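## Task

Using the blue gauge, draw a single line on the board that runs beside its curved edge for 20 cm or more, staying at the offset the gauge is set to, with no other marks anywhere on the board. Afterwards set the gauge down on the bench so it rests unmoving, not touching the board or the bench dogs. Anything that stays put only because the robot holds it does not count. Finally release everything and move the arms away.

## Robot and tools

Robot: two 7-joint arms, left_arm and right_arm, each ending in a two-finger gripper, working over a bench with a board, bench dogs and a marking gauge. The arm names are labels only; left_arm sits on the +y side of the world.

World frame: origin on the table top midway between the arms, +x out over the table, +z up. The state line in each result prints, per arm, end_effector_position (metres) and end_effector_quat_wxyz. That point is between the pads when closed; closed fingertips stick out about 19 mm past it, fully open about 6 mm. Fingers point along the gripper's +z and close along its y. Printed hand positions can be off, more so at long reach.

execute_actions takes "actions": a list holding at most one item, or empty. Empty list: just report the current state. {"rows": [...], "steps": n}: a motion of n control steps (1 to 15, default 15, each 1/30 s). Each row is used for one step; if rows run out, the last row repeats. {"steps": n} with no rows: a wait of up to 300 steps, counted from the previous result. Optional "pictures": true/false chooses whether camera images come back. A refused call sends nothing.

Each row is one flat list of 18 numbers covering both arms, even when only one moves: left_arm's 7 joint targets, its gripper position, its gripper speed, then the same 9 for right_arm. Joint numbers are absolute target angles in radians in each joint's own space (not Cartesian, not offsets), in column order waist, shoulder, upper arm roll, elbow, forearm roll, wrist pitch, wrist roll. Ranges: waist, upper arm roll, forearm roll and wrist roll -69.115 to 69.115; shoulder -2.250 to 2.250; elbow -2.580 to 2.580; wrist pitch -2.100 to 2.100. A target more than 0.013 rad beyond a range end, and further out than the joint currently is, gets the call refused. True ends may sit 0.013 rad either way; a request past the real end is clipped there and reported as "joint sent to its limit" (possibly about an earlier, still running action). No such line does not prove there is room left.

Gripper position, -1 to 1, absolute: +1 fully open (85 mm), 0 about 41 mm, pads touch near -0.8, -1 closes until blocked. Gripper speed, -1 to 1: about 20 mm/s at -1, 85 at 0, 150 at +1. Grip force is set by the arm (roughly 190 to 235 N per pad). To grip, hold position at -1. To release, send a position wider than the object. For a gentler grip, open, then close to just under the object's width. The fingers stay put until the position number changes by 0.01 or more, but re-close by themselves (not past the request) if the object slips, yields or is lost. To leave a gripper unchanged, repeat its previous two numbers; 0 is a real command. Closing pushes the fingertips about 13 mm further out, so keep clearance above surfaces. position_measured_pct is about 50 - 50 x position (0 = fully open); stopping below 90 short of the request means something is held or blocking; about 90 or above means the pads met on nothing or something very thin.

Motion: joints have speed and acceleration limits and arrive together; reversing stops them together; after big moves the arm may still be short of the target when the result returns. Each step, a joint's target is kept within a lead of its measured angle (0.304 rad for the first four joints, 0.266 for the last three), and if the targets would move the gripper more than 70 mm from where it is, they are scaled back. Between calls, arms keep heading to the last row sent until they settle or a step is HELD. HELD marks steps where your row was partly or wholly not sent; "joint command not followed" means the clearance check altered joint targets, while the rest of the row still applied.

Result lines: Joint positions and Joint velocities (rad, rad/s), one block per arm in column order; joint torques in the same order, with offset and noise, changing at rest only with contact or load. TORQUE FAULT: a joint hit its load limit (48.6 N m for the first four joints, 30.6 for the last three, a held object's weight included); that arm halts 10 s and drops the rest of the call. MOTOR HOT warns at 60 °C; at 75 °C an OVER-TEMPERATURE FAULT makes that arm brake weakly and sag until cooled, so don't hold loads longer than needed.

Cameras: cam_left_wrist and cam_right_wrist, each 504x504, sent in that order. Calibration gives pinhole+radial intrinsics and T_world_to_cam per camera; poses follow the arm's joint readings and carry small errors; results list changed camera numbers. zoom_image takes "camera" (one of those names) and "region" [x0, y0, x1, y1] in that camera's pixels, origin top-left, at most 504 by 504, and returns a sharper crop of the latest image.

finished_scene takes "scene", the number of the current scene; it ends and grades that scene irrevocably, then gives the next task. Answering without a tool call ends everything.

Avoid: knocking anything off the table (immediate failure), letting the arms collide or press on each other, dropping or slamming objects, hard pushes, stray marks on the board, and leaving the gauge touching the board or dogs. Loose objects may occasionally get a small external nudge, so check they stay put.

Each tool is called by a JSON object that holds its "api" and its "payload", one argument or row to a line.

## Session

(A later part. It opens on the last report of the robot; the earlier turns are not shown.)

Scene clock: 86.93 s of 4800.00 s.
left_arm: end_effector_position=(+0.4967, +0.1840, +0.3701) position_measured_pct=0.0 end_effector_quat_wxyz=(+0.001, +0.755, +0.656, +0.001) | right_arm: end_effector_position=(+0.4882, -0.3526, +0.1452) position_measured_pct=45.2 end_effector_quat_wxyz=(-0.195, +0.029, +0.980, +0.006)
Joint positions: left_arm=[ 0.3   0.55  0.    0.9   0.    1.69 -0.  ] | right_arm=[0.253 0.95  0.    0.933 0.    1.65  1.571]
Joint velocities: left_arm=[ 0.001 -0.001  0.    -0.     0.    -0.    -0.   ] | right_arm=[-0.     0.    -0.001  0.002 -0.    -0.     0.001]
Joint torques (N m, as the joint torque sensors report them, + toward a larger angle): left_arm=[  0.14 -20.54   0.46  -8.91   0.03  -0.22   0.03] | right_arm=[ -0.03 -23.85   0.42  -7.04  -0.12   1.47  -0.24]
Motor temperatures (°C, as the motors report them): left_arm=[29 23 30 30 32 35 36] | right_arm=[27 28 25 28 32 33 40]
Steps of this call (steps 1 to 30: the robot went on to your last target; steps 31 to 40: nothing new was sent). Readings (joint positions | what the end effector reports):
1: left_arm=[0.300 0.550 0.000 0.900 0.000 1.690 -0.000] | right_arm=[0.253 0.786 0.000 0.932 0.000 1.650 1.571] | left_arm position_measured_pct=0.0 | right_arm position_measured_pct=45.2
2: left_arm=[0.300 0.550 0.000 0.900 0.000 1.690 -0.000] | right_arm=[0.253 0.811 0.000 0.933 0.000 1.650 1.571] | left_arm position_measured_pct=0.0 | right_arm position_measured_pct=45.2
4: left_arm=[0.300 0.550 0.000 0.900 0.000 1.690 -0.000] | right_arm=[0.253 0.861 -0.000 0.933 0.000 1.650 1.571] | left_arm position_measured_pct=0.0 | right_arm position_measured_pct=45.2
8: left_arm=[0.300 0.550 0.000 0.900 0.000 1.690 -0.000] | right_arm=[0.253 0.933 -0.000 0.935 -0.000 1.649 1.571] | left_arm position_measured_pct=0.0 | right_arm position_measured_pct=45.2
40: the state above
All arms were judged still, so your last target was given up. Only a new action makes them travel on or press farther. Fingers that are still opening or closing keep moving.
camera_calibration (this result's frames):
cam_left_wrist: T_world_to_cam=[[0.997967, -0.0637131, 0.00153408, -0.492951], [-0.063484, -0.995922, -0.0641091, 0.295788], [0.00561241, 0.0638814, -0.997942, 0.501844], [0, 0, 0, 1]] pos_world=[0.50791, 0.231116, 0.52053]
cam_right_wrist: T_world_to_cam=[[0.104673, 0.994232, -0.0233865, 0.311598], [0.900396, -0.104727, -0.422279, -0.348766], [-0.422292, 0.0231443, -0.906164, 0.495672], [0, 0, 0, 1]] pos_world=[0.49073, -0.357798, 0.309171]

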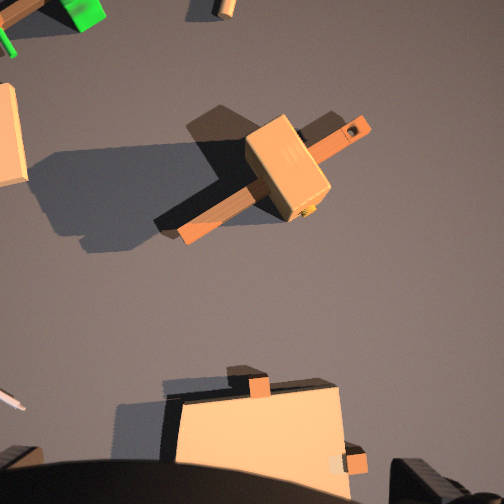

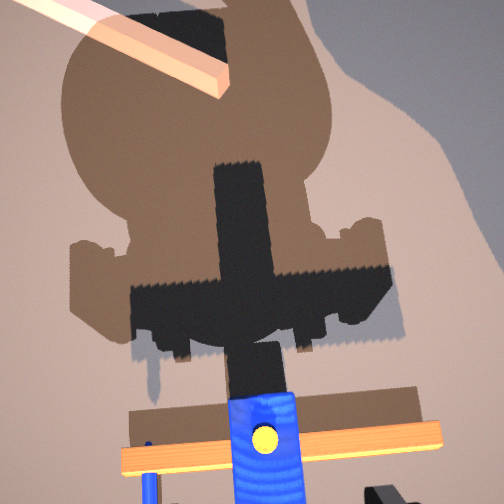

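{"api": "execute_actions", "payload": {
  "actions": [
    {"rows":[[0.3,0.55,0,0.9,0,1.69,0,1,0,0.2527,1.1185,0,0.9334,0,1.5897,1.571,0.1,0]]}
  ],
  "pictures": false
}}

{"api": "execute_actions", "payload": {
  "actions": [
    {"steps":12}
  ],
  "pictures": false
}}

{"api": "execute_actions", "payload": {
  "actions": [
    {"rows":[[0.3,0.55,0,0.9,0,1.69,0,1,0,0.2527,1.1185,0,0.9334,0,1.5897,1.571,-1,0]]}
  ],
  "pictures": false
}}

{"api": "execute_actions", "payload": {
  "actions": [
    {"rows":[[0.3,0.55,0,0.9,0,1.69,0,1,0,0.2527,0.2,0,1.2,0,1.4,1.571,-1,0]]}
  ],
  "pictures": false
}}

{"api": "execute_actions", "payload": {
  "actions": [
    {"steps":50}
  ],
  "pictures": false
}}

{"api": "execute_actions", "payload": {
  "actions": [
    {"rows":[[0.3,0.55,0,0.9,0,1.69,0,1,0,0.2527,0.2,0,2.5143,0,-0.8,1.571,-1,0]]}
  ],
  "pictures": false
}}

{"api": "execute_actions", "payload": {
  "actions": [
    {"steps":80}
  ],
  "pictures": false
}}

{"api": "execute_actions", "payload": {
  "actions": [
    {"rows":[[0.3,0.55,0,0.9,0,1.69,0,1,0,0.2527,0.836,0,2.5143,0,-1.2795,1.571,-1,0]]}
  ],
  "pictures": false
}}

{"api": "execute_actions", "payload": {
  "actions": [
    {"steps":40}
  ],
  "pictures": false
}}

{"api": "execute_actions", "payload": {
  "actions": [
    {"rows":[[0.3,0.55,0,0.9,0,1.69,0,1,0,0.2527,1.041,0,2.4787,0,-1.449,1.571,-1,0]]}
  ],
  "pictures": false
}}

{"api": "execute_actions", "payload": {
  "actions": [
    {"rows":[[0.3,0.55,0,0.9,0,1.69,0,1,0,0.2527,1.055,0,2.4746,0,-1.459,1.571,-1,0]]}
  ]
}}

Scene clock: 96.23 s of 4800.00 s.
left_arm: end_effector_position=(+0.4967, +0.1840, +0.3701) position_measured_pct=0.0 end_effector_quat_wxyz=(+0.001, +0.755, +0.656, +0.001) | right_arm: end_effector_position=(+0.4739, -0.3517, +0.0512) position_measured_pct=45.2 end_effector_quat_wxyz=(-0.246, +0.029, +0.969, +0.007)
Joint positions: left_arm=[ 0.3   0.55  0.    0.9  -0.    1.69  0.  ] | right_arm=[ 0.253  1.116 -0.     0.934  0.     1.59   1.571]
Joint velocities: left_arm=[ 0.    -0.    -0.     0.     0.     0.    -0.001] | right_arm=[ 0.     0.022 -0.001 -0.008 -0.     0.    -0.001]
Joint torques (N m, as the joint torque sensors report them, + toward a larger angle): left_arm=[  0.55 -20.36   1.    -8.81  -0.27  -0.33   0.2 ] | right_arm=[  0.16 -24.88   0.75  -5.62  -0.12   1.83   0.02]
Motor temperatures (°C, as the motors report them): left_arm=[29 24 30 30 32 35 36] | right_arm=[27 28 25 28 32 33 40]
Steps of this call (steps 1 to 90: nothing new was sent; then 5.80 s passed at rest; steps 91 to 105: all 15 steps of this action). Readings (joint positions | what the end effector reports):
91: left_arm=[0.300 0.550 0.000 0.900 0.000 1.690 0.000] | right_arm=[0.253 0.951 0.000 0.933 -0.000 1.650 1.571] | left_arm position_measured_pct=0.0 | right_arm position_measured_pct=45.2
92: left_arm=[0.300 0.550 0.000 0.900 0.000 1.690 -0.000] | right_arm=[0.253 0.957 0.000 0.932 -0.000 1.648 1.571] | left_arm position_measured_pct=0.0 | right_arm position_measured_pct=45.2
94: left_arm=[0.300 0.550 -0.000 0.900 0.000 1.690 -0.000] | right_arm=[0.253 0.986 0.000 0.931 0.000 1.639 1.571] | left_arm position_measured_pct=0.0 | right_arm position_measured_pct=45.2
98: left_arm=[0.300 0.550 0.000 0.900 0.000 1.690 0.000] | right_arm=[0.253 1.077 -0.000 0.933 0.000 1.605 1.571] | left_arm position_measured_pct=0.0 | right_arm position_measured_pct=45.2
105: the state above

Scene clock: 96.63 s of 4800.00 s.
left_arm: end_effector_position=(+0.4967, +0.1840, +0.3701) position_measured_pct=0.0 end_effector_quat_wxyz=(+0.001, +0.755, +0.656, +0.001) | right_arm: end_effector_position=(+0.4736, -0.3517, +0.0501) position_measured_pct=45.2 end_effector_quat_wxyz=(-0.247, +0.029, +0.968, +0.007)
Joint positions: left_arm=[ 0.3   0.55  0.    0.9   0.    1.69 -0.  ] | right_arm=[ 0.253  1.118 -0.     0.933  0.     1.59   1.571]
Joint velocities: left_arm=[ 0.001  0.002  0.     0.    -0.     0.    -0.   ] | right_arm=[ 0.  0. -0. -0. -0. -0.  0.]
Joint torques (N m, as the joint torque sensors report them, + toward a larger angle): left_arm=[  0.04 -20.53   0.67  -9.06  -0.08   0.14   0.16] | right_arm=[ -0.07 -24.62   0.73  -6.2   -0.19   1.79  -0.2 ]
Motor temperatures (°C, as the motors report them): left_arm=[29 24 30 30 32 35 36] | right_arm=[27 28 25 28 32 33 40]
Steps of this call (steps 1 to 12: the robot went on to your last target). Readings (joint positions | what the end effector reports):
1: left_arm=[0.300 0.550 0.000 0.900 0.000 1.690 -0.000] | right_arm=[0.253 1.117 -0.000 0.934 0.000 1.590 1.571] | left_arm position_measured_pct=0.0 | right_arm position_measured_pct=45.2
2: left_arm=[0.300 0.550 0.000 0.900 0.000 1.690 -0.000] | right_arm=[0.253 1.117 0.000 0.934 0.000 1.590 1.571] | left_arm position_measured_pct=0.0 | right_arm position_measured_pct=45.2
4: left_arm=[0.300 0.550 0.000 0.900 0.000 1.690 -0.000] | right_arm=[0.253 1.118 -0.000 0.933 0.000 1.590 1.571] | left_arm position_measured_pct=0.0 | right_arm position_measured_pct=45.2
8: left_arm=[0.300 0.550 -0.000 0.900 0.000 1.690 -0.000] | right_arm=[0.253 1.118 -0.000 0.933 -0.000 1.590 1.571] | left_arm position_measured_pct=0.0 | right_arm position_measured_pct=45.2
12: the state above

Scene clock: 97.13 s of 4800.00 s.
left_arm: end_effector_position=(+0.4967, +0.1840, +0.3701) position_measured_pct=0.0 end_effector_quat_wxyz=(+0.001, +0.755, +0.656, +0.001) | right_arm: end_effector_position=(+0.4738, -0.3517, +0.0504) position_measured_pct=67.5 end_effector_quat_wxyz=(-0.247, +0.029, +0.969, +0.007)
Joint positions: left_arm=[ 0.3   0.55  0.    0.9   0.    1.69 -0.  ] | right_arm=[ 0.253  1.118 -0.     0.933 -0.     1.59   1.571]
Joint velocities: left_arm=[ 0.  0.  0.  0.  0. -0.  0.] | right_arm=[ 0.    -0.     0.001  0.     0.     0.    -0.001]
Joint torques (N m, as the joint torque sensors report them, + toward a larger angle): left_arm=[  0.24 -20.31   0.85  -8.93   0.11   0.07   0.17] | right_arm=[  0.06 -24.18   0.7   -6.    -0.12   1.77  -0.29]
Motor temperatures (°C, as the motors report them): left_arm=[29 24 30 30 32 35 36] | right_arm=[27 28 25 28 32 33 40]
Steps of this call (steps 1 to 15: all 15 steps of this action). Readings (joint positions | what the end effector reports):
1: left_arm=[0.300 0.550 0.000 0.900 0.000 1.690 0.000] | right_arm=[0.253 1.118 0.000 0.933 0.000 1.590 1.571] | left_arm position_measured_pct=0.0 | right_arm position_measured_pct=45.2
2: left_arm=[0.300 0.550 -0.000 0.900 0.000 1.690 -0.000] | right_arm=[0.253 1.118 0.000 0.933 0.000 1.590 1.571] | left_arm position_measured_pct=0.0 | right_arm position_measured_pct=45.6
4: left_arm=[0.300 0.550 0.000 0.900 0.000 1.690 -0.000] | right_arm=[0.253 1.118 0.000 0.933 0.000 1.590 1.571] | left_arm position_measured_pct=0.0 | right_arm position_measured_pct=50.0
8: left_arm=[0.300 0.550 0.000 0.900 0.000 1.690 -0.000] | right_arm=[0.253 1.118 -0.000 0.933 -0.000 1.590 1.571] | left_arm position_measured_pct=0.0 | right_arm position_measured_pct=61.1
15: the state above

Scene clock: 97.63 s of 4800.00 s.
left_arm: end_effector_position=(+0.4967, +0.1840, +0.3701) position_measured_pct=0.0 end_effector_quat_wxyz=(+0.001, +0.755, +0.656, +0.001) | right_arm: end_effector_position=(+0.4908, -0.3527, +0.1861) position_measured_pct=67.5 end_effector_quat_wxyz=(-0.097, +0.029, +0.995, +0.003)
Joint positions: left_arm=[ 0.3   0.55  0.    0.9   0.    1.69 -0.  ] | right_arm=[ 0.253  0.751 -0.     1.146 -0.     1.438  1.571]
Joint velocities: left_arm=[ 0.    -0.001 -0.    -0.     0.    -0.001  0.   ] | right_arm=[ 0.    -0.838 -0.002  0.18  -0.001 -0.13  -0.   ]
Joint torques (N m, as the joint torque sensors report them, + toward a larger angle): left_arm=[  0.27 -20.87   0.59  -9.11  -0.12   0.03   0.  ] | right_arm=[ -0.07 -22.02   0.56  -7.56  -0.09   0.97  -0.3 ]
Motor temperatures (°C, as the motors report them): left_arm=[29 24 30 30 32 35 36] | right_arm=[27 29 25 28 32 33 40]
Steps of this call (steps 1 to 15: all 15 steps of this action). Readings (joint positions | what the end effector reports):
1: left_arm=[0.300 0.550 0.000 0.900 0.000 1.690 -0.000] | right_arm=[0.253 1.116 -0.000 0.934 -0.000 1.589 1.571] | left_arm position_measured_pct=0.0 | right_arm position_measured_pct=67.5
2: left_arm=[0.300 0.550 -0.000 0.900 -0.000 1.690 -0.000] | right_arm=[0.253 1.110 -0.000 0.940 -0.000 1.585 1.571] | left_arm position_measured_pct=0.0 | right_arm position_measured_pct=67.5
4: left_arm=[0.300 0.550 0.000 0.900 0.000 1.690 -0.000] | right_arm=[0.253 1.081 -0.000 0.965 -0.000 1.569 1.571] | left_arm position_measured_pct=0.0 | right_arm position_measured_pct=67.5
8: left_arm=[0.300 0.550 0.000 0.900 -0.000 1.690 -0.000] | right_arm=[0.253 0.960 -0.000 1.059 -0.000 1.502 1.571] | left_arm position_measured_pct=0.0 | right_arm position_measured_pct=67.5
15: the state above

Scene clock: 99.30 s of 4800.00 s.
left_arm: end_effector_position=(+0.4967, +0.1840, +0.3701) position_measured_pct=0.0 end_effector_quat_wxyz=(+0.001, +0.755, +0.656, +0.001) | right_arm: end_effector_position=(+0.4634, -0.3511, +0.4573) position_measured_pct=67.5 end_effector_quat_wxyz=(+0.170, +0.029, +0.985, -0.005)
Joint positions: left_arm=[0.3  0.55 0.   0.9  0.   1.69 0.  ] | right_arm=[0.253 0.2   0.    1.2   0.    1.4   1.571]
Joint velocities: left_arm=[ 0.002  0.002 -0.     0.     0.    -0.     0.   ] | right_arm=[ 0.001 -0.    -0.001  0.002 -0.001  0.     0.   ]
Joint torques (N m, as the joint torque sensors report them, + toward a larger angle): left_arm=[  0.43 -20.39   0.34  -8.67  -0.29  -0.33   0.04] | right_arm=[  0.02 -14.1    0.56  -9.72  -0.1   -0.64  -0.14]
Motor temperatures (°C, as the motors report them): left_arm=[29 24 30 30 32 35 36] | right_arm=[27 29 25 28 32 33 40]
Steps of this call (steps 1 to 45: the robot went on to your last target; steps 46 to 50: nothing new was sent). Readings (joint positions | what the end effector reports):
1: left_arm=[0.300 0.550 -0.000 0.900 0.000 1.690 -0.000] | right_arm=[0.253 0.723 -0.000 1.152 -0.000 1.434 1.571] | left_arm position_measured_pct=0.0 | right_arm position_measured_pct=67.5
2: left_arm=[0.300 0.550 -0.000 0.900 0.000 1.690 -0.000] | right_arm=[0.253 0.696 -0.000 1.157 -0.000 1.430 1.571] | left_arm position_measured_pct=0.0 | right_arm position_measured_pct=67.5
4: left_arm=[0.300 0.550 0.000 0.900 0.000 1.690 -0.000] | right_arm=[0.253 0.641 -0.000 1.165 -0.000 1.424 1.571] | left_arm position_measured_pct=0.0 | right_arm position_measured_pct=67.5
8: left_arm=[0.300 0.550 0.000 0.900 0.000 1.690 0.000] | right_arm=[0.253 0.534 -0.000 1.177 -0.000 1.416 1.571] | left_arm position_measured_pct=0.0 | right_arm position_measured_pct=67.5
50: the state above
All arms were judged still, so your last target was given up. Only a new action makes them travel on or press farther. Fingers that are still opening or closing keep moving.

Scene clock: 99.80 s of 4800.00 s.
left_arm: end_effector_position=(+0.4967, +0.1840, +0.3701) position_measured_pct=0.0 end_effector_quat_wxyz=(+0.001, +0.755, +0.656, +0.001) | right_arm: end_effector_position=(+0.4454, -0.3500, +0.3279) position_measured_pct=67.5 end_effector_quat_wxyz=(+0.146, +0.029, +0.989, -0.004)
Joint positions: left_arm=[ 0.3   0.55  0.    0.9   0.    1.69 -0.  ] | right_arm=[ 0.253  0.2   -0.     1.6    0.     1.049  1.571]
Joint velocities: left_arm=[-0.    -0.     0.     0.     0.    -0.001 -0.001] | right_arm=[-0.     0.003  0.003  1.045 -0.001 -0.918  0.001]
Joint torques (N m, as the joint torque sensors report them, + toward a larger angle): left_arm=[  0.35 -20.24   0.78  -8.91  -0.35  -0.13  -0.02] | right_arm=[ -0.11 -14.1    0.6   -9.86  -0.1   -0.52  -0.25]
Motor temperatures (°C, as the motors report them): left_arm=[29 24 30 30 32 35 36] | right_arm=[27 29 25 28 32 33 40]
Steps of this call (steps 1 to 15: all 15 steps of this action). Readings (joint positions | what the end effector reports):
1: left_arm=[0.300 0.550 0.000 0.900 0.000 1.690 0.000] | right_arm=[0.253 0.200 0.000 1.201 0.000 1.399 1.571] | left_arm position_measured_pct=0.0 | right_arm position_measured_pct=67.5
2: left_arm=[0.300 0.550 0.000 0.900 0.000 1.690 -0.000] | right_arm=[0.253 0.199 0.000 1.206 0.000 1.395 1.571] | left_arm position_measured_pct=0.0 | right_arm position_measured_pct=67.5
4: left_arm=[0.300 0.550 0.000 0.900 0.000 1.690 -0.000] | right_arm=[0.253 0.198 0.000 1.233 0.000 1.371 1.571] | left_arm position_measured_pct=0.0 | right_arm position_measured_pct=67.5
8: left_arm=[0.300 0.550 -0.000 0.900 0.000 1.690 -0.000] | right_arm=[0.253 0.198 0.000 1.353 0.000 1.266 1.571] | left_arm position_measured_pct=0.0 | right_arm position_measured_pct=67.5
15: the state above

Scene clock: 102.47 s of 4800.00 s.
left_arm: end_effector_position=(+0.4967, +0.1840, +0.3701) position_measured_pct=0.0 end_effector_quat_wxyz=(+0.001, +0.755, +0.656, +0.001) | right_arm: end_effector_position=(+0.4727, -0.3517, +0.3062) position_measured_pct=67.5 end_effector_quat_wxyz=(+0.576, +0.024, +0.817, -0.017)
Joint positions: left_arm=[ 0.3   0.55  0.    0.9   0.    1.69 -0.  ] | right_arm=[ 0.253  0.2    0.     2.514 -0.    -0.8    1.571]
Joint velocities: left_arm=[-0.    -0.    -0.    -0.    -0.    -0.     0.001] | right_arm=[-0.    -0.     0.    -0.001 -0.001  0.001  0.001]
Joint torques (N m, as the joint torque sensors report them, + toward a larger angle): left_arm=[  0.5  -20.2    1.21  -8.59  -0.01   0.     0.19] | right_arm=[  0.24 -10.61   0.38  -6.28  -0.15  -2.6   -0.17]
Motor temperatures (°C, as the motors report them): left_arm=[29 24 30 30 32 35 36] | right_arm=[27 28 25 28 32 33 40]
Steps of this call (steps 1 to 75: the robot went on to your last target; steps 76 to 80: nothing new was sent). Readings (joint positions | what the end effector reports):
1: left_arm=[0.300 0.550 -0.000 0.900 -0.000 1.690 -0.000] | right_arm=[0.253 0.200 -0.000 1.634 0.000 1.018 1.571] | left_arm position_measured_pct=0.0 | right_arm position_measured_pct=67.5
2: left_arm=[0.300 0.550 0.000 0.900 0.000 1.690 -0.000] | right_arm=[0.253 0.200 -0.000 1.669 0.000 0.988 1.571] | left_arm position_measured_pct=0.0 | right_arm position_measured_pct=67.5
4: left_arm=[0.300 0.550 -0.000 0.900 0.000 1.690 -0.000] | right_arm=[0.253 0.200 -0.000 1.739 0.000 0.927 1.571] | left_arm position_measured_pct=0.0 | right_arm position_measured_pct=67.5
8: left_arm=[0.300 0.550 0.000 0.900 0.000 1.690 -0.000] | right_arm=[0.253 0.200 -0.000 1.877 0.000 0.805 1.571] | left_arm position_measured_pct=0.0 | right_arm position_measured_pct=67.5
80: the state above
All arms were judged still, so your last target was given up. Only a new action makes them travel on or press farther. Fingers that are still opening or closing keep moving.

Scene clock: 102.97 s of 4800.00 s.
left_arm: end_effector_position=(+0.4967, +0.1840, +0.3701) position_measured_pct=0.0 end_effector_quat_wxyz=(+0.001, +0.755, +0.656, +0.001) | right_arm: end_effector_position=(+0.4977, -0.3531, +0.1848) position_measured_pct=67.5 end_effector_quat_wxyz=(+0.546, +0.025, +0.837, -0.016)
Joint positions: left_arm=[ 0.3   0.55  0.    0.9   0.    1.69 -0.  ] | right_arm=[ 0.253  0.63  -0.     2.514  0.    -1.157  1.571]
Joint velocities: left_arm=[ 0.     0.001 -0.     0.    -0.     0.001 -0.   ] | right_arm=[-0.     1.027 -0.001 -0.     0.    -0.67   0.003]
Joint torques (N m, as the joint torque sensors report them, + toward a larger angle): left_arm=[ -0.04 -20.54   0.92  -8.79  -0.01  -0.26   0.09] | right_arm=[ -0.17 -14.91   0.61  -1.87  -0.17  -2.14  -0.19]
Motor temperatures (°C, as the motors report them): left_arm=[29 24 30 30 32 35 36] | right_arm=[27 28 25 28 32 33 40]
Steps of this call (steps 1 to 15: all 15 steps of this action). Readings (joint positions | what the end effector reports):
1: left_arm=[0.300 0.550 0.000 0.900 0.000 1.690 -0.000] | right_arm=[0.253 0.202 0.000 2.514 0.000 -0.801 1.571] | left_arm position_measured_pct=0.0 | right_arm position_measured_pct=67.5
2: left_arm=[0.300 0.550 0.000 0.900 0.000 1.690 -0.000] | right_arm=[0.253 0.209 0.000 2.514 0.000 -0.806 1.571] | left_arm position_measured_pct=0.0 | right_arm position_measured_pct=67.5
4: left_arm=[0.300 0.550 0.000 0.900 0.000 1.690 -0.000] | right_arm=[0.253 0.239 0.000 2.514 -0.000 -0.829 1.571] | left_arm position_measured_pct=0.0 | right_arm position_measured_pct=67.5
8: left_arm=[0.300 0.550 0.000 0.900 0.000 1.690 -0.000] | right_arm=[0.253 0.365 0.000 2.514 -0.000 -0.935 1.571] | left_arm position_measured_pct=0.0 | right_arm position_measured_pct=67.5
15: the state above

Scene clock: 104.30 s of 4800.00 s.
left_arm: end_effector_position=(+0.4967, +0.1840, +0.3701) position_measured_pct=0.0 end_effector_quat_wxyz=(+0.001, +0.755, +0.656, +0.001) | right_arm: end_effector_position=(+0.4859, -0.3525, +0.1101) position_measured_pct=67.5 end_effector_quat_wxyz=(+0.510, +0.025, +0.860, -0.015)
Joint positions: left_arm=[ 0.3   0.55 -0.    0.9   0.    1.69 -0.  ] | right_arm=[ 0.253  0.836  0.     2.514  0.    -1.28   1.571]
Joint velocities: left_arm=[-0.    -0.001 -0.    -0.     0.    -0.     0.001] | right_arm=[ 0.    -0.001  0.    -0.001 -0.001  0.    -0.001]
Joint torques (N m, as the joint torque sensors report them, + toward a larger angle): left_arm=[  0.46 -20.3    1.09  -9.09  -0.17  -0.06   0.2 ] | right_arm=[  0.16 -15.95   0.69  -0.32  -0.11  -2.55  -0.26]
Motor temperatures (°C, as the motors report them): left_arm=[29 24 30 30 32 35 36] | right_arm=[27 29 25 28 32 33 40]
Steps of this call (steps 1 to 30: the robot went on to your last target; steps 31 to 40: nothing new was sent). Readings (joint positions | what the end effector reports):
1: left_arm=[0.300 0.550 0.000 0.900 0.000 1.690 0.000] | right_arm=[0.253 0.664 -0.000 2.514 0.000 -1.178 1.571] | left_arm position_measured_pct=0.0 | right_arm position_measured_pct=67.5
2: left_arm=[0.300 0.550 0.000 0.900 0.000 1.690 -0.000] | right_arm=[0.253 0.697 -0.000 2.514 -0.000 -1.198 1.571] | left_arm position_measured_pct=0.0 | right_arm position_measured_pct=67.5
4: left_arm=[0.300 0.550 0.000 0.900 0.000 1.690 -0.000] | right_arm=[0.253 0.756 -0.000 2.514 -0.000 -1.234 1.571] | left_arm position_measured_pct=0.0 | right_arm position_measured_pct=67.5
8: left_arm=[0.300 0.550 0.000 0.900 0.000 1.690 -0.000] | right_arm=[0.253 0.821 -0.000 2.515 0.000 -1.274 1.571] | left_arm position_measured_pct=0.0 | right_arm position_measured_pct=67.5
40: the state above
All arms were judged still, so your last target was given up. Only a new action makes them travel on or press farther. Fingers that are still opening or closing keep moving.

Scene clock: 104.80 s of 4800.00 s.
left_arm: end_effector_position=(+0.4967, +0.1840, +0.3701) position_measured_pct=0.0 end_effector_quat_wxyz=(+0.001, +0.755, +0.656, +0.001) | right_arm: end_effector_position=(+0.4870, -0.3525, +0.0587) position_measured_pct=67.5 end_effector_quat_wxyz=(+0.512, +0.025, +0.858, -0.015)
Joint positions: left_arm=[ 0.3   0.55 -0.    0.9   0.    1.69 -0.  ] | right_arm=[ 0.253  1.036 -0.     2.479 -0.    -1.449  1.571]
Joint velocities: left_arm=[-0.     0.     0.     0.    -0.     0.    -0.001] | right_arm=[-0.     0.044  0.    -0.002  0.001 -0.002 -0.001]
Joint torques (N m, as the joint torque sensors report them, + toward a larger angle): left_arm=[  0.29 -20.48   0.21  -9.23  -0.06  -0.2    0.39] | right_arm=[  0.08 -16.48   0.7    1.62  -0.22  -2.57  -0.13]
Motor temperatures (°C, as the motors report them): left_arm=[29 24 30 30 32 35 36] | right_arm=[27 29 25 28 32 33 40]
Steps of this call (steps 1 to 15: all 15 steps of this action). Readings (joint positions | what the end effector reports):
1: left_arm=[0.300 0.550 0.000 0.900 0.000 1.690 -0.000] | right_arm=[0.253 0.838 0.000 2.514 0.000 -1.280 1.571] | left_arm position_measured_pct=0.0 | right_arm position_measured_pct=67.5
2: left_arm=[0.300 0.550 0.000 0.900 0.000 1.690 -0.000] | right_arm=[0.253 0.845 0.000 2.513 0.000 -1.285 1.571] | left_arm position_measured_pct=0.0 | right_arm position_measured_pct=67.5
4: left_arm=[0.300 0.550 0.000 0.900 0.000 1.690 -0.000] | right_arm=[0.253 0.875 0.000 2.508 -0.000 -1.307 1.571] | left_arm position_measured_pct=0.0 | right_arm position_measured_pct=67.5
8: left_arm=[0.300 0.550 0.000 0.900 0.000 1.690 -0.000] | right_arm=[0.253 0.982 -0.000 2.490 -0.000 -1.396 1.571] | left_arm position_measured_pct=0.0 | right_arm position_measured_pct=67.5
15: the state above

Scene clock: 105.30 s of 4800.00 s.
left_arm: end_effector_position=(+0.4967, +0.1840, +0.3701) position_measured_pct=0.0 end_effector_quat_wxyz=(+0.001, +0.755, +0.656, +0.001) | right_arm: end_effector_position=(+0.4860, -0.3525, +0.0522) position_measured_pct=67.5 end_effector_quat_wxyz=(+0.510, +0.025, +0.860, -0.015)
Joint positions: left_arm=[ 0.3   0.55  0.    0.9   0.    1.69 -0.  ] | right_arm=[ 0.253  1.055 -0.     2.475 -0.    -1.459  1.571]
Joint velocities: left_arm=[-0.001 -0.    -0.    -0.    -0.     0.001 -0.001] | right_arm=[-0.     0.001 -0.    -0.    -0.    -0.    -0.001]
Joint torques (N m, as the joint torque sensors report them, + toward a larger angle): left_arm=[  0.48 -20.77   0.9   -8.73  -0.11  -0.4    0.19] | right_arm=[ -0.01 -17.27   0.68   1.21  -0.1   -2.49  -0.14]
Motor temperatures (°C, as the motors report them): left_arm=[29 24 30 30 32 35 36] | right_arm=[27 29 25 28 32 33 40]
Steps of this call (steps 1 to 15: all 15 steps of this action). Readings (joint positions | what the end effector reports):
1: left_arm=[0.300 0.550 0.000 0.900 0.000 1.690 0.000] | right_arm=[0.253 1.039 0.000 2.478 0.000 -1.450 1.571] | left_arm position_measured_pct=0.0 | right_arm position_measured_pct=67.5
2: left_arm=[0.300 0.550 0.000 0.900 0.000 1.690 -0.000] | right_arm=[0.253 1.045 0.000 2.477 -0.000 -1.453 1.571] | left_arm position_measured_pct=0.0 | right_arm position_measured_pct=67.5
4: left_arm=[0.300 0.550 -0.000 0.900 0.000 1.690 -0.000] | right_arm=[0.253 1.051 -0.000 2.475 -0.000 -1.457 1.571] | left_arm position_measured_pct=0.0 | right_arm position_measured_pct=67.5
8: left_arm=[0.300 0.550 -0.000 0.900 0.000 1.690 -0.000] | right_arm=[0.253 1.054 -0.000 2.475 -0.000 -1.459 1.571] | left_arm position_measured_pct=0.0 | right_arm position_measured_pct=67.5
15: the state above
camera_calibration (this result's frames):
cam_left_wrist: T_world_to_cam=[[0.997967, -0.0637133, 0.00153407, -0.492951], [-0.0634841, -0.995922, -0.0641092, 0.295788], [0.00561242, 0.0638815, -0.997942, 0.501844], [0, 0, 0, 1]] pos_world=[0.50791, 0.231116, 0.52053]
cam_right_wrist: T_world_to_cam=[[0.0872445, 0.995265, 0.0428379, 0.314899], [0.513309, -0.081767, 0.854299, -0.256509], [0.853757, -0.0525438, -0.518013, -0.256582], [0, 0, 0, 1]] pos_world=[0.323254, -0.347863, 0.0727334]

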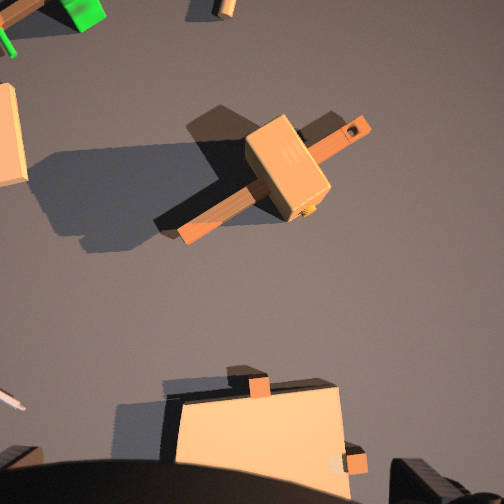

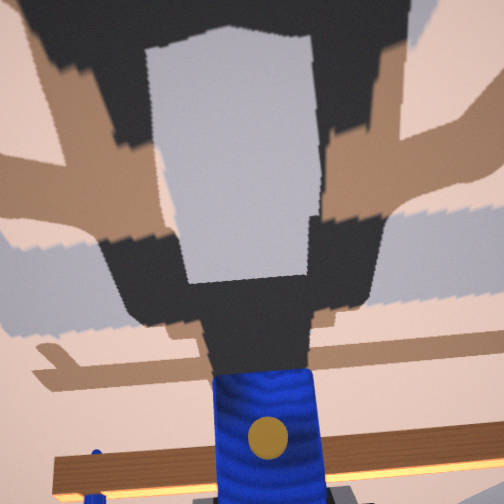

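{"api": "execute_actions", "payload": {
  "actions": [
    {"rows":[[0.3,0.55,0,0.9,0,1.69,0,1,0,0.2527,1.069,0,2.4705,0,-1.469,1.571,-1,0]]}
  ],
  "pictures": false
}}

{"api": "execute_actions", "payload": {
  "actions": [
    {"rows":[[0.3,0.55,0,0.9,0,1.69,0,1,0,0.2527,1.08,0,2.4675,0,-1.4767,1.571,-1,0]]}
  ],
  "pictures": false
}}

Scene clock: 107.27 s of 4800.00 s.
left_arm: end_effector_position=(+0.4967, +0.1840, +0.3701) position_measured_pct=0.0 end_effector_quat_wxyz=(+0.001, +0.755, +0.656, +0.001) | right_arm: end_effector_position=(+0.4860, -0.3525, +0.0483) position_measured_pct=67.5 end_effector_quat_wxyz=(+0.510, +0.025, +0.860, -0.015)
Joint positions: left_arm=[ 0.3   0.55 -0.    0.9   0.    1.69 -0.  ] | right_arm=[ 0.253  1.069 -0.     2.471  0.    -1.469  1.571]
Joint velocities: left_arm=[-0.    -0.001 -0.    -0.    -0.    -0.     0.001] | right_arm=[ 0.     0.001 -0.001  0.002  0.    -0.     0.001]
Joint torques (N m, as the joint torque sensors report them, + toward a larger angle): left_arm=[  0.26 -20.63   0.56  -8.76  -0.32   0.03   0.21] | right_arm=[  0.11 -17.01   0.63   1.35  -0.1   -2.33  -0.13]
Motor temperatures (°C, as the motors report them): left_arm=[29 24 30 30 32 35 36] | right_arm=[27 29 25 28 32 33 40]
Steps of this call (steps 1 to 15: the robot went on to your last target; steps 16 to 44: nothing new was sent; steps 45 to 59: all 15 steps of this action). Readings (joint positions | what the end effector reports):
45: left_arm=[0.300 0.550 0.000 0.900 0.000 1.690 0.000] | right_arm=[0.253 1.057 0.000 2.474 0.000 -1.460 1.571] | left_arm position_measured_pct=0.0 | right_arm position_measured_pct=67.5
46: left_arm=[0.300 0.550 0.000 0.900 0.000 1.690 -0.000] | right_arm=[0.253 1.062 0.000 2.473 -0.000 -1.463 1.571] | left_arm position_measured_pct=0.0 | right_arm position_measured_pct=67.5
48: left_arm=[0.300 0.550 0.000 0.900 0.000 1.690 -0.000] | right_arm=[0.253 1.067 -0.000 2.471 -0.000 -1.467 1.571] | left_arm position_measured_pct=0.0 | right_arm position_measured_pct=67.5
52: left_arm=[0.300 0.550 0.000 0.900 0.000 1.690 0.000] | right_arm=[0.253 1.068 -0.000 2.471 0.000 -1.469 1.571] | left_arm position_measured_pct=0.0 | right_arm position_measured_pct=67.5
59: the state above

Scene clock: 107.77 s of 4800.00 s.
left_arm: end_effector_position=(+0.4967, +0.1840, +0.3701) position_measured_pct=0.0 end_effector_quat_wxyz=(+0.001, +0.755, +0.656, +0.001) | right_arm: end_effector_position=(+0.4866, -0.3525, +0.0470) position_measured_pct=67.5 end_effector_quat_wxyz=(+0.512, +0.025, +0.859, -0.015)
Joint positions: left_arm=[ 0.3   0.55  0.    0.9   0.    1.69 -0.  ] | right_arm=[ 0.253  1.077  0.     2.468  0.    -1.479  1.571]
Joint velocities: left_arm=[-0.    -0.    -0.    -0.     0.     0.001  0.   ] | right_arm=[ 0.    -0.     0.001 -0.002  0.002  0.    -0.   ]
Joint torques (N m, as the joint torque sensors report them, + toward a larger angle): left_arm=[  0.28 -19.93   1.01  -8.63  -0.12  -0.15   0.05] | right_arm=[  0.03 -14.64   0.66   1.1   -0.16  -1.37  -0.28]
Motor temperatures (°C, as the motors report them): left_arm=[29 24 30 30 32 35 36] | right_arm=[27 29 25 28 32 33 40]
Steps of this call (steps 1 to 15: all 15 steps of this action). Readings (joint positions | what the end effector reports):
1: left_arm=[0.300 0.550 -0.000 0.900 -0.000 1.690 0.000] | right_arm=[0.253 1.070 0.000 2.470 0.000 -1.470 1.571] | left_arm position_measured_pct=0.0 | right_arm position_measured_pct=67.5
2: left_arm=[0.300 0.550 -0.000 0.900 0.000 1.690 -0.000] | right_arm=[0.253 1.074 0.000 2.469 0.000 -1.474 1.571] | left_arm position_measured_pct=0.0 | right_arm position_measured_pct=67.5
4: left_arm=[0.300 0.550 0.000 0.900 0.000 1.690 0.000] | right_arm=[0.253 1.076 0.000 2.468 0.000 -1.477 1.571] | left_arm position_measured_pct=0.0 | right_arm position_measured_pct=67.5
8: left_arm=[0.300 0.550 0.000 0.900 0.000 1.690 -0.000] | right_arm=[0.253 1.077 0.000 2.468 0.000 -1.479 1.571] | left_arm position_measured_pct=0.0 | right_arm position_measured_pct=67.5
15: the state above

{"api": "execute_actions", "payload": {
  "actions": [
    {"rows":[[0.3,0.55,0,0.9,0,1.69,0,1,0,0.2527,1.072,0,2.47,0,-1.471,1.571,0.1,0]]}
  ],
  "pictures": false
}}

{"api": "execute_actions", "payload": {
  "actions": [
    {"rows":[[0.3,0.55,0,0.9,0,1.69,0,1,0,0.2527,0.4,0,2.5,0,-0.9,1.571,0.1,0]]}
  ],
  "pictures": false
}}

{"api": "execute_actions", "payload": {
  "actions": [
    {"steps":20}
  ],
  "pictures": false
}}

{"api": "execute_actions", "payload": {
  "actions": [
    {"rows":[[0.3,0.55,0,0.9,0,1.69,0,1,0,0.2527,0.6855,0,1.38,0,1.076,1.571,0.1,0]]}
  ],
  "pictures": false
}}

{"api": "execute_actions", "payload": {
  "actions": [
    {"steps":100}
  ]
}}

Scene clock: 119.17 s of 4800.00 s.
left_arm: end_effector_position=(+0.4967, +0.1840, +0.3701) position_measured_pct=0.0 end_effector_quat_wxyz=(+0.001, +0.755, +0.656, +0.001) | right_arm: end_effector_position=(+0.4858, -0.3525, +0.0473) position_measured_pct=45.2 end_effector_quat_wxyz=(+0.510, +0.025, +0.860, -0.015)
Joint positions: left_arm=[ 0.3   0.55  0.    0.9  -0.    1.69 -0.  ] | right_arm=[ 0.253  1.072  0.     2.47  -0.    -1.471  1.571]
Joint velocities: left_arm=[-0.     0.001  0.    -0.     0.    -0.     0.   ] | right_arm=[ 0.    -0.    -0.    -0.001 -0.    -0.    -0.   ]
Joint torques (N m, as the joint torque sensors report them, + toward a larger angle): left_arm=[  0.48 -20.2    0.94  -8.79  -0.26  -0.26   0.  ] | right_arm=[ -0.14 -16.66   0.67   1.66  -0.14  -2.32  -0.12]
Motor temperatures (°C, as the motors report them): left_arm=[29 24 30 30 32 35 36] | right_arm=[27 29 25 28 32 33 40]
Steps of this call (steps 1 to 15: the robot went on to your last target; steps 16 to 90: nothing new was sent; then 7.90 s passed at rest; steps 91 to 105: all 15 steps of this action). Readings (joint positions | what the end effector reports):
91: left_arm=[0.300 0.550 0.000 0.900 0.000 1.690 0.000] | right_arm=[0.253 1.076 0.000 2.468 0.000 -1.478 1.571] | left_arm position_measured_pct=0.0 | right_arm position_measured_pct=67.5
92: left_arm=[0.300 0.550 0.000 0.900 0.000 1.690 -0.000] | right_arm=[0.253 1.074 0.000 2.469 0.000 -1.475 1.571] | left_arm position_measured_pct=0.0 | right_arm position_measured_pct=67.5
94: left_arm=[0.300 0.550 0.000 0.900 0.000 1.690 -0.000] | right_arm=[0.253 1.072 0.000 2.470 0.000 -1.472 1.571] | left_arm position_measured_pct=0.0 | right_arm position_measured_pct=62.7
98: left_arm=[0.300 0.550 0.000 0.900 0.000 1.690 -0.000] | right_arm=[0.253 1.072 0.000 2.470 -0.000 -1.471 1.571] | left_arm position_measured_pct=0.0 | right_arm position_measured_pct=51.2
105: the state above

Scene clock: 119.67 s of 4800.00 s.
left_arm: end_effector_position=(+0.4967, +0.1840, +0.3701) position_measured_pct=0.0 end_effector_quat_wxyz=(+0.001, +0.755, +0.656, +0.001) | right_arm: end_effector_position=(+0.4969, -0.3531, +0.1712) position_measured_pct=45.2 end_effector_quat_wxyz=(+0.526, +0.025, +0.850, -0.016)
Joint positions: left_arm=[ 0.3   0.55  0.    0.9   0.    1.69 -0.  ] | right_arm=[ 0.253  0.63  -0.     2.496  0.    -1.092  1.571]
Joint velocities: left_arm=[-0.     0.001 -0.     0.    -0.    -0.001  0.001] | right_arm=[-0.    -1.165 -0.     0.023 -0.     1.001 -0.   ]
Joint torques (N m, as the joint torque sensors report them, + toward a larger angle): left_arm=[  0.14 -20.74   0.98  -8.66  -0.13  -0.16   0.01] | right_arm=[  0.15 -14.4    0.64  -2.15  -0.09  -2.45  -0.12]
Motor temperatures (°C, as the motors report them): left_arm=[29 24 30 30 32 35 36] | right_arm=[27 29 25 28 32 33 40]
Steps of this call (steps 1 to 15: all 15 steps of this action). Readings (joint positions | what the end effector reports):
1: left_arm=[0.300 0.550 0.000 0.900 0.000 1.690 -0.000] | right_arm=[0.253 1.070 -0.000 2.470 -0.000 -1.470 1.571] | left_arm position_measured_pct=0.0 | right_arm position_measured_pct=45.2
2: left_arm=[0.300 0.550 0.000 0.900 0.000 1.690 0.000] | right_arm=[0.253 1.063 -0.000 2.471 -0.000 -1.465 1.571] | left_arm position_measured_pct=0.0 | right_arm position_measured_pct=45.2
4: left_arm=[0.300 0.550 0.000 0.900 0.000 1.690 -0.000] | right_arm=[0.253 1.033 -0.000 2.474 0.000 -1.442 1.571] | left_arm position_measured_pct=0.0 | right_arm position_measured_pct=45.2
8: left_arm=[0.300 0.550 0.000 0.900 0.000 1.690 -0.000] | right_arm=[0.253 0.907 -0.000 2.484 0.000 -1.335 1.571] | left_arm position_measured_pct=0.0 | right_arm position_measured_pct=45.2
15: the state above

Scene clock: 120.33 s of 4800.00 s.
left_arm: end_effector_position=(+0.4967, +0.1840, +0.3701) position_measured_pct=0.0 end_effector_quat_wxyz=(+0.001, +0.755, +0.656, +0.001) | right_arm: end_effector_position=(+0.4878, -0.3526, +0.2373) position_measured_pct=45.2 end_effector_quat_wxyz=(+0.540, +0.025, +0.841, -0.016)
Joint positions: left_arm=[ 0.3   0.55  0.    0.9   0.    1.69 -0.  ] | right_arm=[ 0.253  0.401  0.     2.5   -0.    -0.9    1.571]
Joint velocities: left_arm=[ 0.     0.     0.    -0.     0.    -0.    -0.001] | right_arm=[ 0.    -0.004 -0.     0.001  0.     0.001 -0.   ]
Joint torques (N m, as the joint torque sensors report them, + toward a larger angle): left_arm=[  0.35 -20.53   0.78  -9.36  -0.16  -0.43   0.13] | right_arm=[ -0.16 -12.73   0.38  -4.22  -0.23  -2.35  -0.21]
Motor temperatures (°C, as the motors report them): left_arm=[29 24 30 30 32 35 36] | right_arm=[27 29 25 28 32 33 40]
Steps of this call (steps 1 to 20: the robot went on to your last target). Readings (joint positions | what the end effector reports):
1: left_arm=[0.300 0.550 0.000 0.900 0.000 1.690 0.000] | right_arm=[0.253 0.592 -0.000 2.497 0.000 -1.059 1.571] | left_arm position_measured_pct=0.0 | right_arm position_measured_pct=45.2
2: left_arm=[0.300 0.550 0.000 0.900 -0.000 1.690 -0.000] | right_arm=[0.253 0.555 -0.000 2.497 0.000 -1.028 1.571] | left_arm position_measured_pct=0.0 | right_arm position_measured_pct=45.2
4: left_arm=[0.300 0.550 -0.000 0.900 0.000 1.690 -0.000] | right_arm=[0.253 0.490 0.000 2.498 0.000 -0.972 1.571] | left_arm position_measured_pct=0.0 | right_arm position_measured_pct=45.2
8: left_arm=[0.300 0.550 0.000 0.900 0.000 1.690 -0.000] | right_arm=[0.253 0.418 0.000 2.500 -0.000 -0.908 1.571] | left_arm position_measured_pct=0.0 | right_arm position_measured_pct=45.2
20: the state above

Scene clock: 120.83 s of 4800.00 s.
left_arm: end_effector_position=(+0.4967, +0.1840, +0.3701) position_measured_pct=0.0 end_effector_quat_wxyz=(+0.001, +0.755, +0.656, +0.001) | right_arm: end_effector_position=(+0.5964, -0.3590, +0.1557) position_measured_pct=45.2 end_effector_quat_wxyz=(+0.459, +0.026, +0.888, -0.014)
Joint positions: left_arm=[ 0.3   0.55  0.    0.9   0.    1.69 -0.  ] | right_arm=[ 0.253  0.637 -0.     2.09  -0.    -0.54   1.571]
Joint velocities: left_arm=[ 0.     0.     0.     0.    -0.     0.001  0.   ] | right_arm=[ 0.     0.286 -0.    -1.179  0.     1.036 -0.   ]
Joint torques (N m, as the joint torque sensors report them, + toward a larger angle): left_arm=[  0.23 -20.11   0.81  -8.9   -0.15   0.18  -0.2 ] | right_arm=[ -0.07 -19.19   0.78  -5.88  -0.23  -2.35  -0.14]
Motor temperatures (°C, as the motors report them): left_arm=[29 24 30 30 32 35 36] | right_arm=[27 29 25 28 32 33 40]
Steps of this call (steps 1 to 15: all 15 steps of this action). Readings (joint positions | what the end effector reports):
1: left_arm=[0.300 0.550 0.000 0.900 0.000 1.690 0.000] | right_arm=[0.253 0.402 0.000 2.499 0.000 -0.899 1.571] | left_arm position_measured_pct=0.0 | right_arm position_measured_pct=45.2
2: left_arm=[0.300 0.550 0.000 0.900 0.000 1.690 -0.000] | right_arm=[0.253 0.408 0.000 2.493 0.000 -0.895 1.571] | left_arm position_measured_pct=0.0 | right_arm position_measured_pct=45.2
4: left_arm=[0.300 0.550 -0.000 0.900 -0.000 1.690 -0.000] | right_arm=[0.253 0.437 0.000 2.466 -0.000 -0.872 1.571] | left_arm position_measured_pct=0.0 | right_arm position_measured_pct=45.2
8: left_arm=[0.300 0.550 0.000 0.900 0.000 1.690 -0.000] | right_arm=[0.253 0.530 0.000 2.352 -0.000 -0.771 1.571] | left_arm position_measured_pct=0.0 | right_arm position_measured_pct=45.2
15: the state above

Scene clock: 124.17 s of 4800.00 s.
left_arm: end_effector_position=(+0.4967, +0.1840, +0.3701) position_measured_pct=0.0 end_effector_quat_wxyz=(+0.001, +0.755, +0.656, +0.001) | right_arm: end_effector_position=(+0.5087, -0.3538, +0.1500) position_measured_pct=45.2 end_effector_quat_wxyz=(+0.000, +0.030, +1.000, -0.000)
Joint positions: left_arm=[0.3  0.55 0.   0.9  0.   1.69 0.  ] | right_arm=[0.253 0.686 0.    1.38  0.    1.076 1.571]
Joint velocities: left_arm=[ 0.    -0.     0.     0.    -0.    -0.001 -0.   ] | right_arm=[-0.     0.001  0.    -0.001  0.    -0.001  0.001]
Joint torques (N m, as the joint torque sensors report them, + toward a larger angle): left_arm=[  0.26 -20.5    0.67  -8.72  -0.38  -0.4    0.01] | right_arm=[  0.04 -20.69   0.69  -7.45  -0.14   0.46  -0.12]
Motor temperatures (°C, as the motors report them): left_arm=[29 24 30 30 32 35 36] | right_arm=[27 29 25 28 32 33 40]
Steps of this call (steps 1 to 60: the robot went on to your last target; steps 61 to 100: nothing new was sent). Readings (joint positions | what the end effector reports):
1: left_arm=[0.300 0.550 -0.000 0.900 0.000 1.690 -0.000] | right_arm=[0.253 0.645 -0.000 2.051 -0.000 -0.506 1.571] | left_arm position_measured_pct=0.0 | right_arm position_measured_pct=45.2
2: left_arm=[0.300 0.550 0.000 0.900 0.000 1.690 -0.000] | right_arm=[0.253 0.653 -0.000 2.012 -0.000 -0.471 1.571] | left_arm position_measured_pct=0.0 | right_arm position_measured_pct=45.2
4: left_arm=[0.300 0.550 0.000 0.900 0.000 1.690 -0.000] | right_arm=[0.253 0.664 -0.000 1.936 0.000 -0.404 1.571] | left_arm position_measured_pct=0.0 | right_arm position_measured_pct=45.2
8: left_arm=[0.300 0.550 -0.000 0.900 0.000 1.690 0.000] | right_arm=[0.253 0.675 -0.000 1.789 -0.000 -0.275 1.571] | left_arm position_measured_pct=0.0 | right_arm position_measured_pct=45.2
100: the state above
All arms were judged still, so your last target was given up. Only a new action makes them travel on or press farther. Fingers that are still opening or closing keep moving.
camera_calibration (this result's frames):
cam_left_wrist: T_world_to_cam=[[0.997967, -0.063713, 0.00153439, -0.492951], [-0.0634838, -0.995922, -0.0641092, 0.295788], [0.00561272, 0.0638814, -0.997942, 0.501844], [0, 0, 0, 1]] pos_world=[0.50791, 0.231116, 0.52053]
cam_right_wrist: T_world_to_cam=[[0.110138, 0.993908, -0.00418886, 0.304998], [0.992907, -0.110215, -0.0445974, -0.470991], [-0.0447873, 0.000752702, -0.998996, 0.322683], [0, 0, 0, 1]] pos_world=[0.448511, -0.355293, 0.302631]

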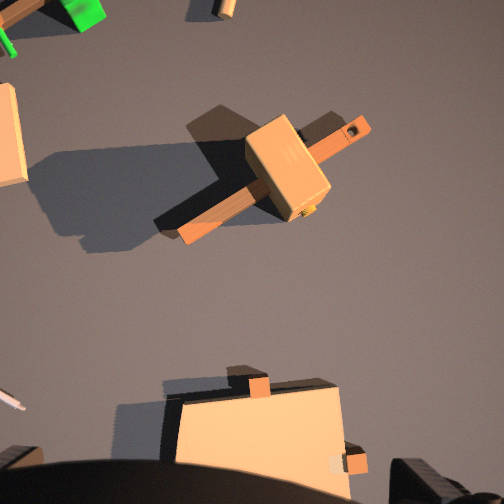

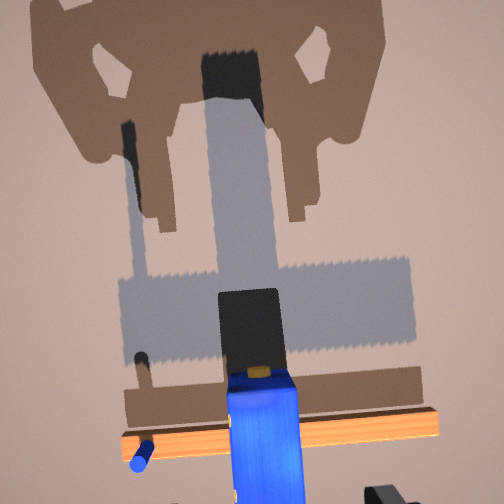

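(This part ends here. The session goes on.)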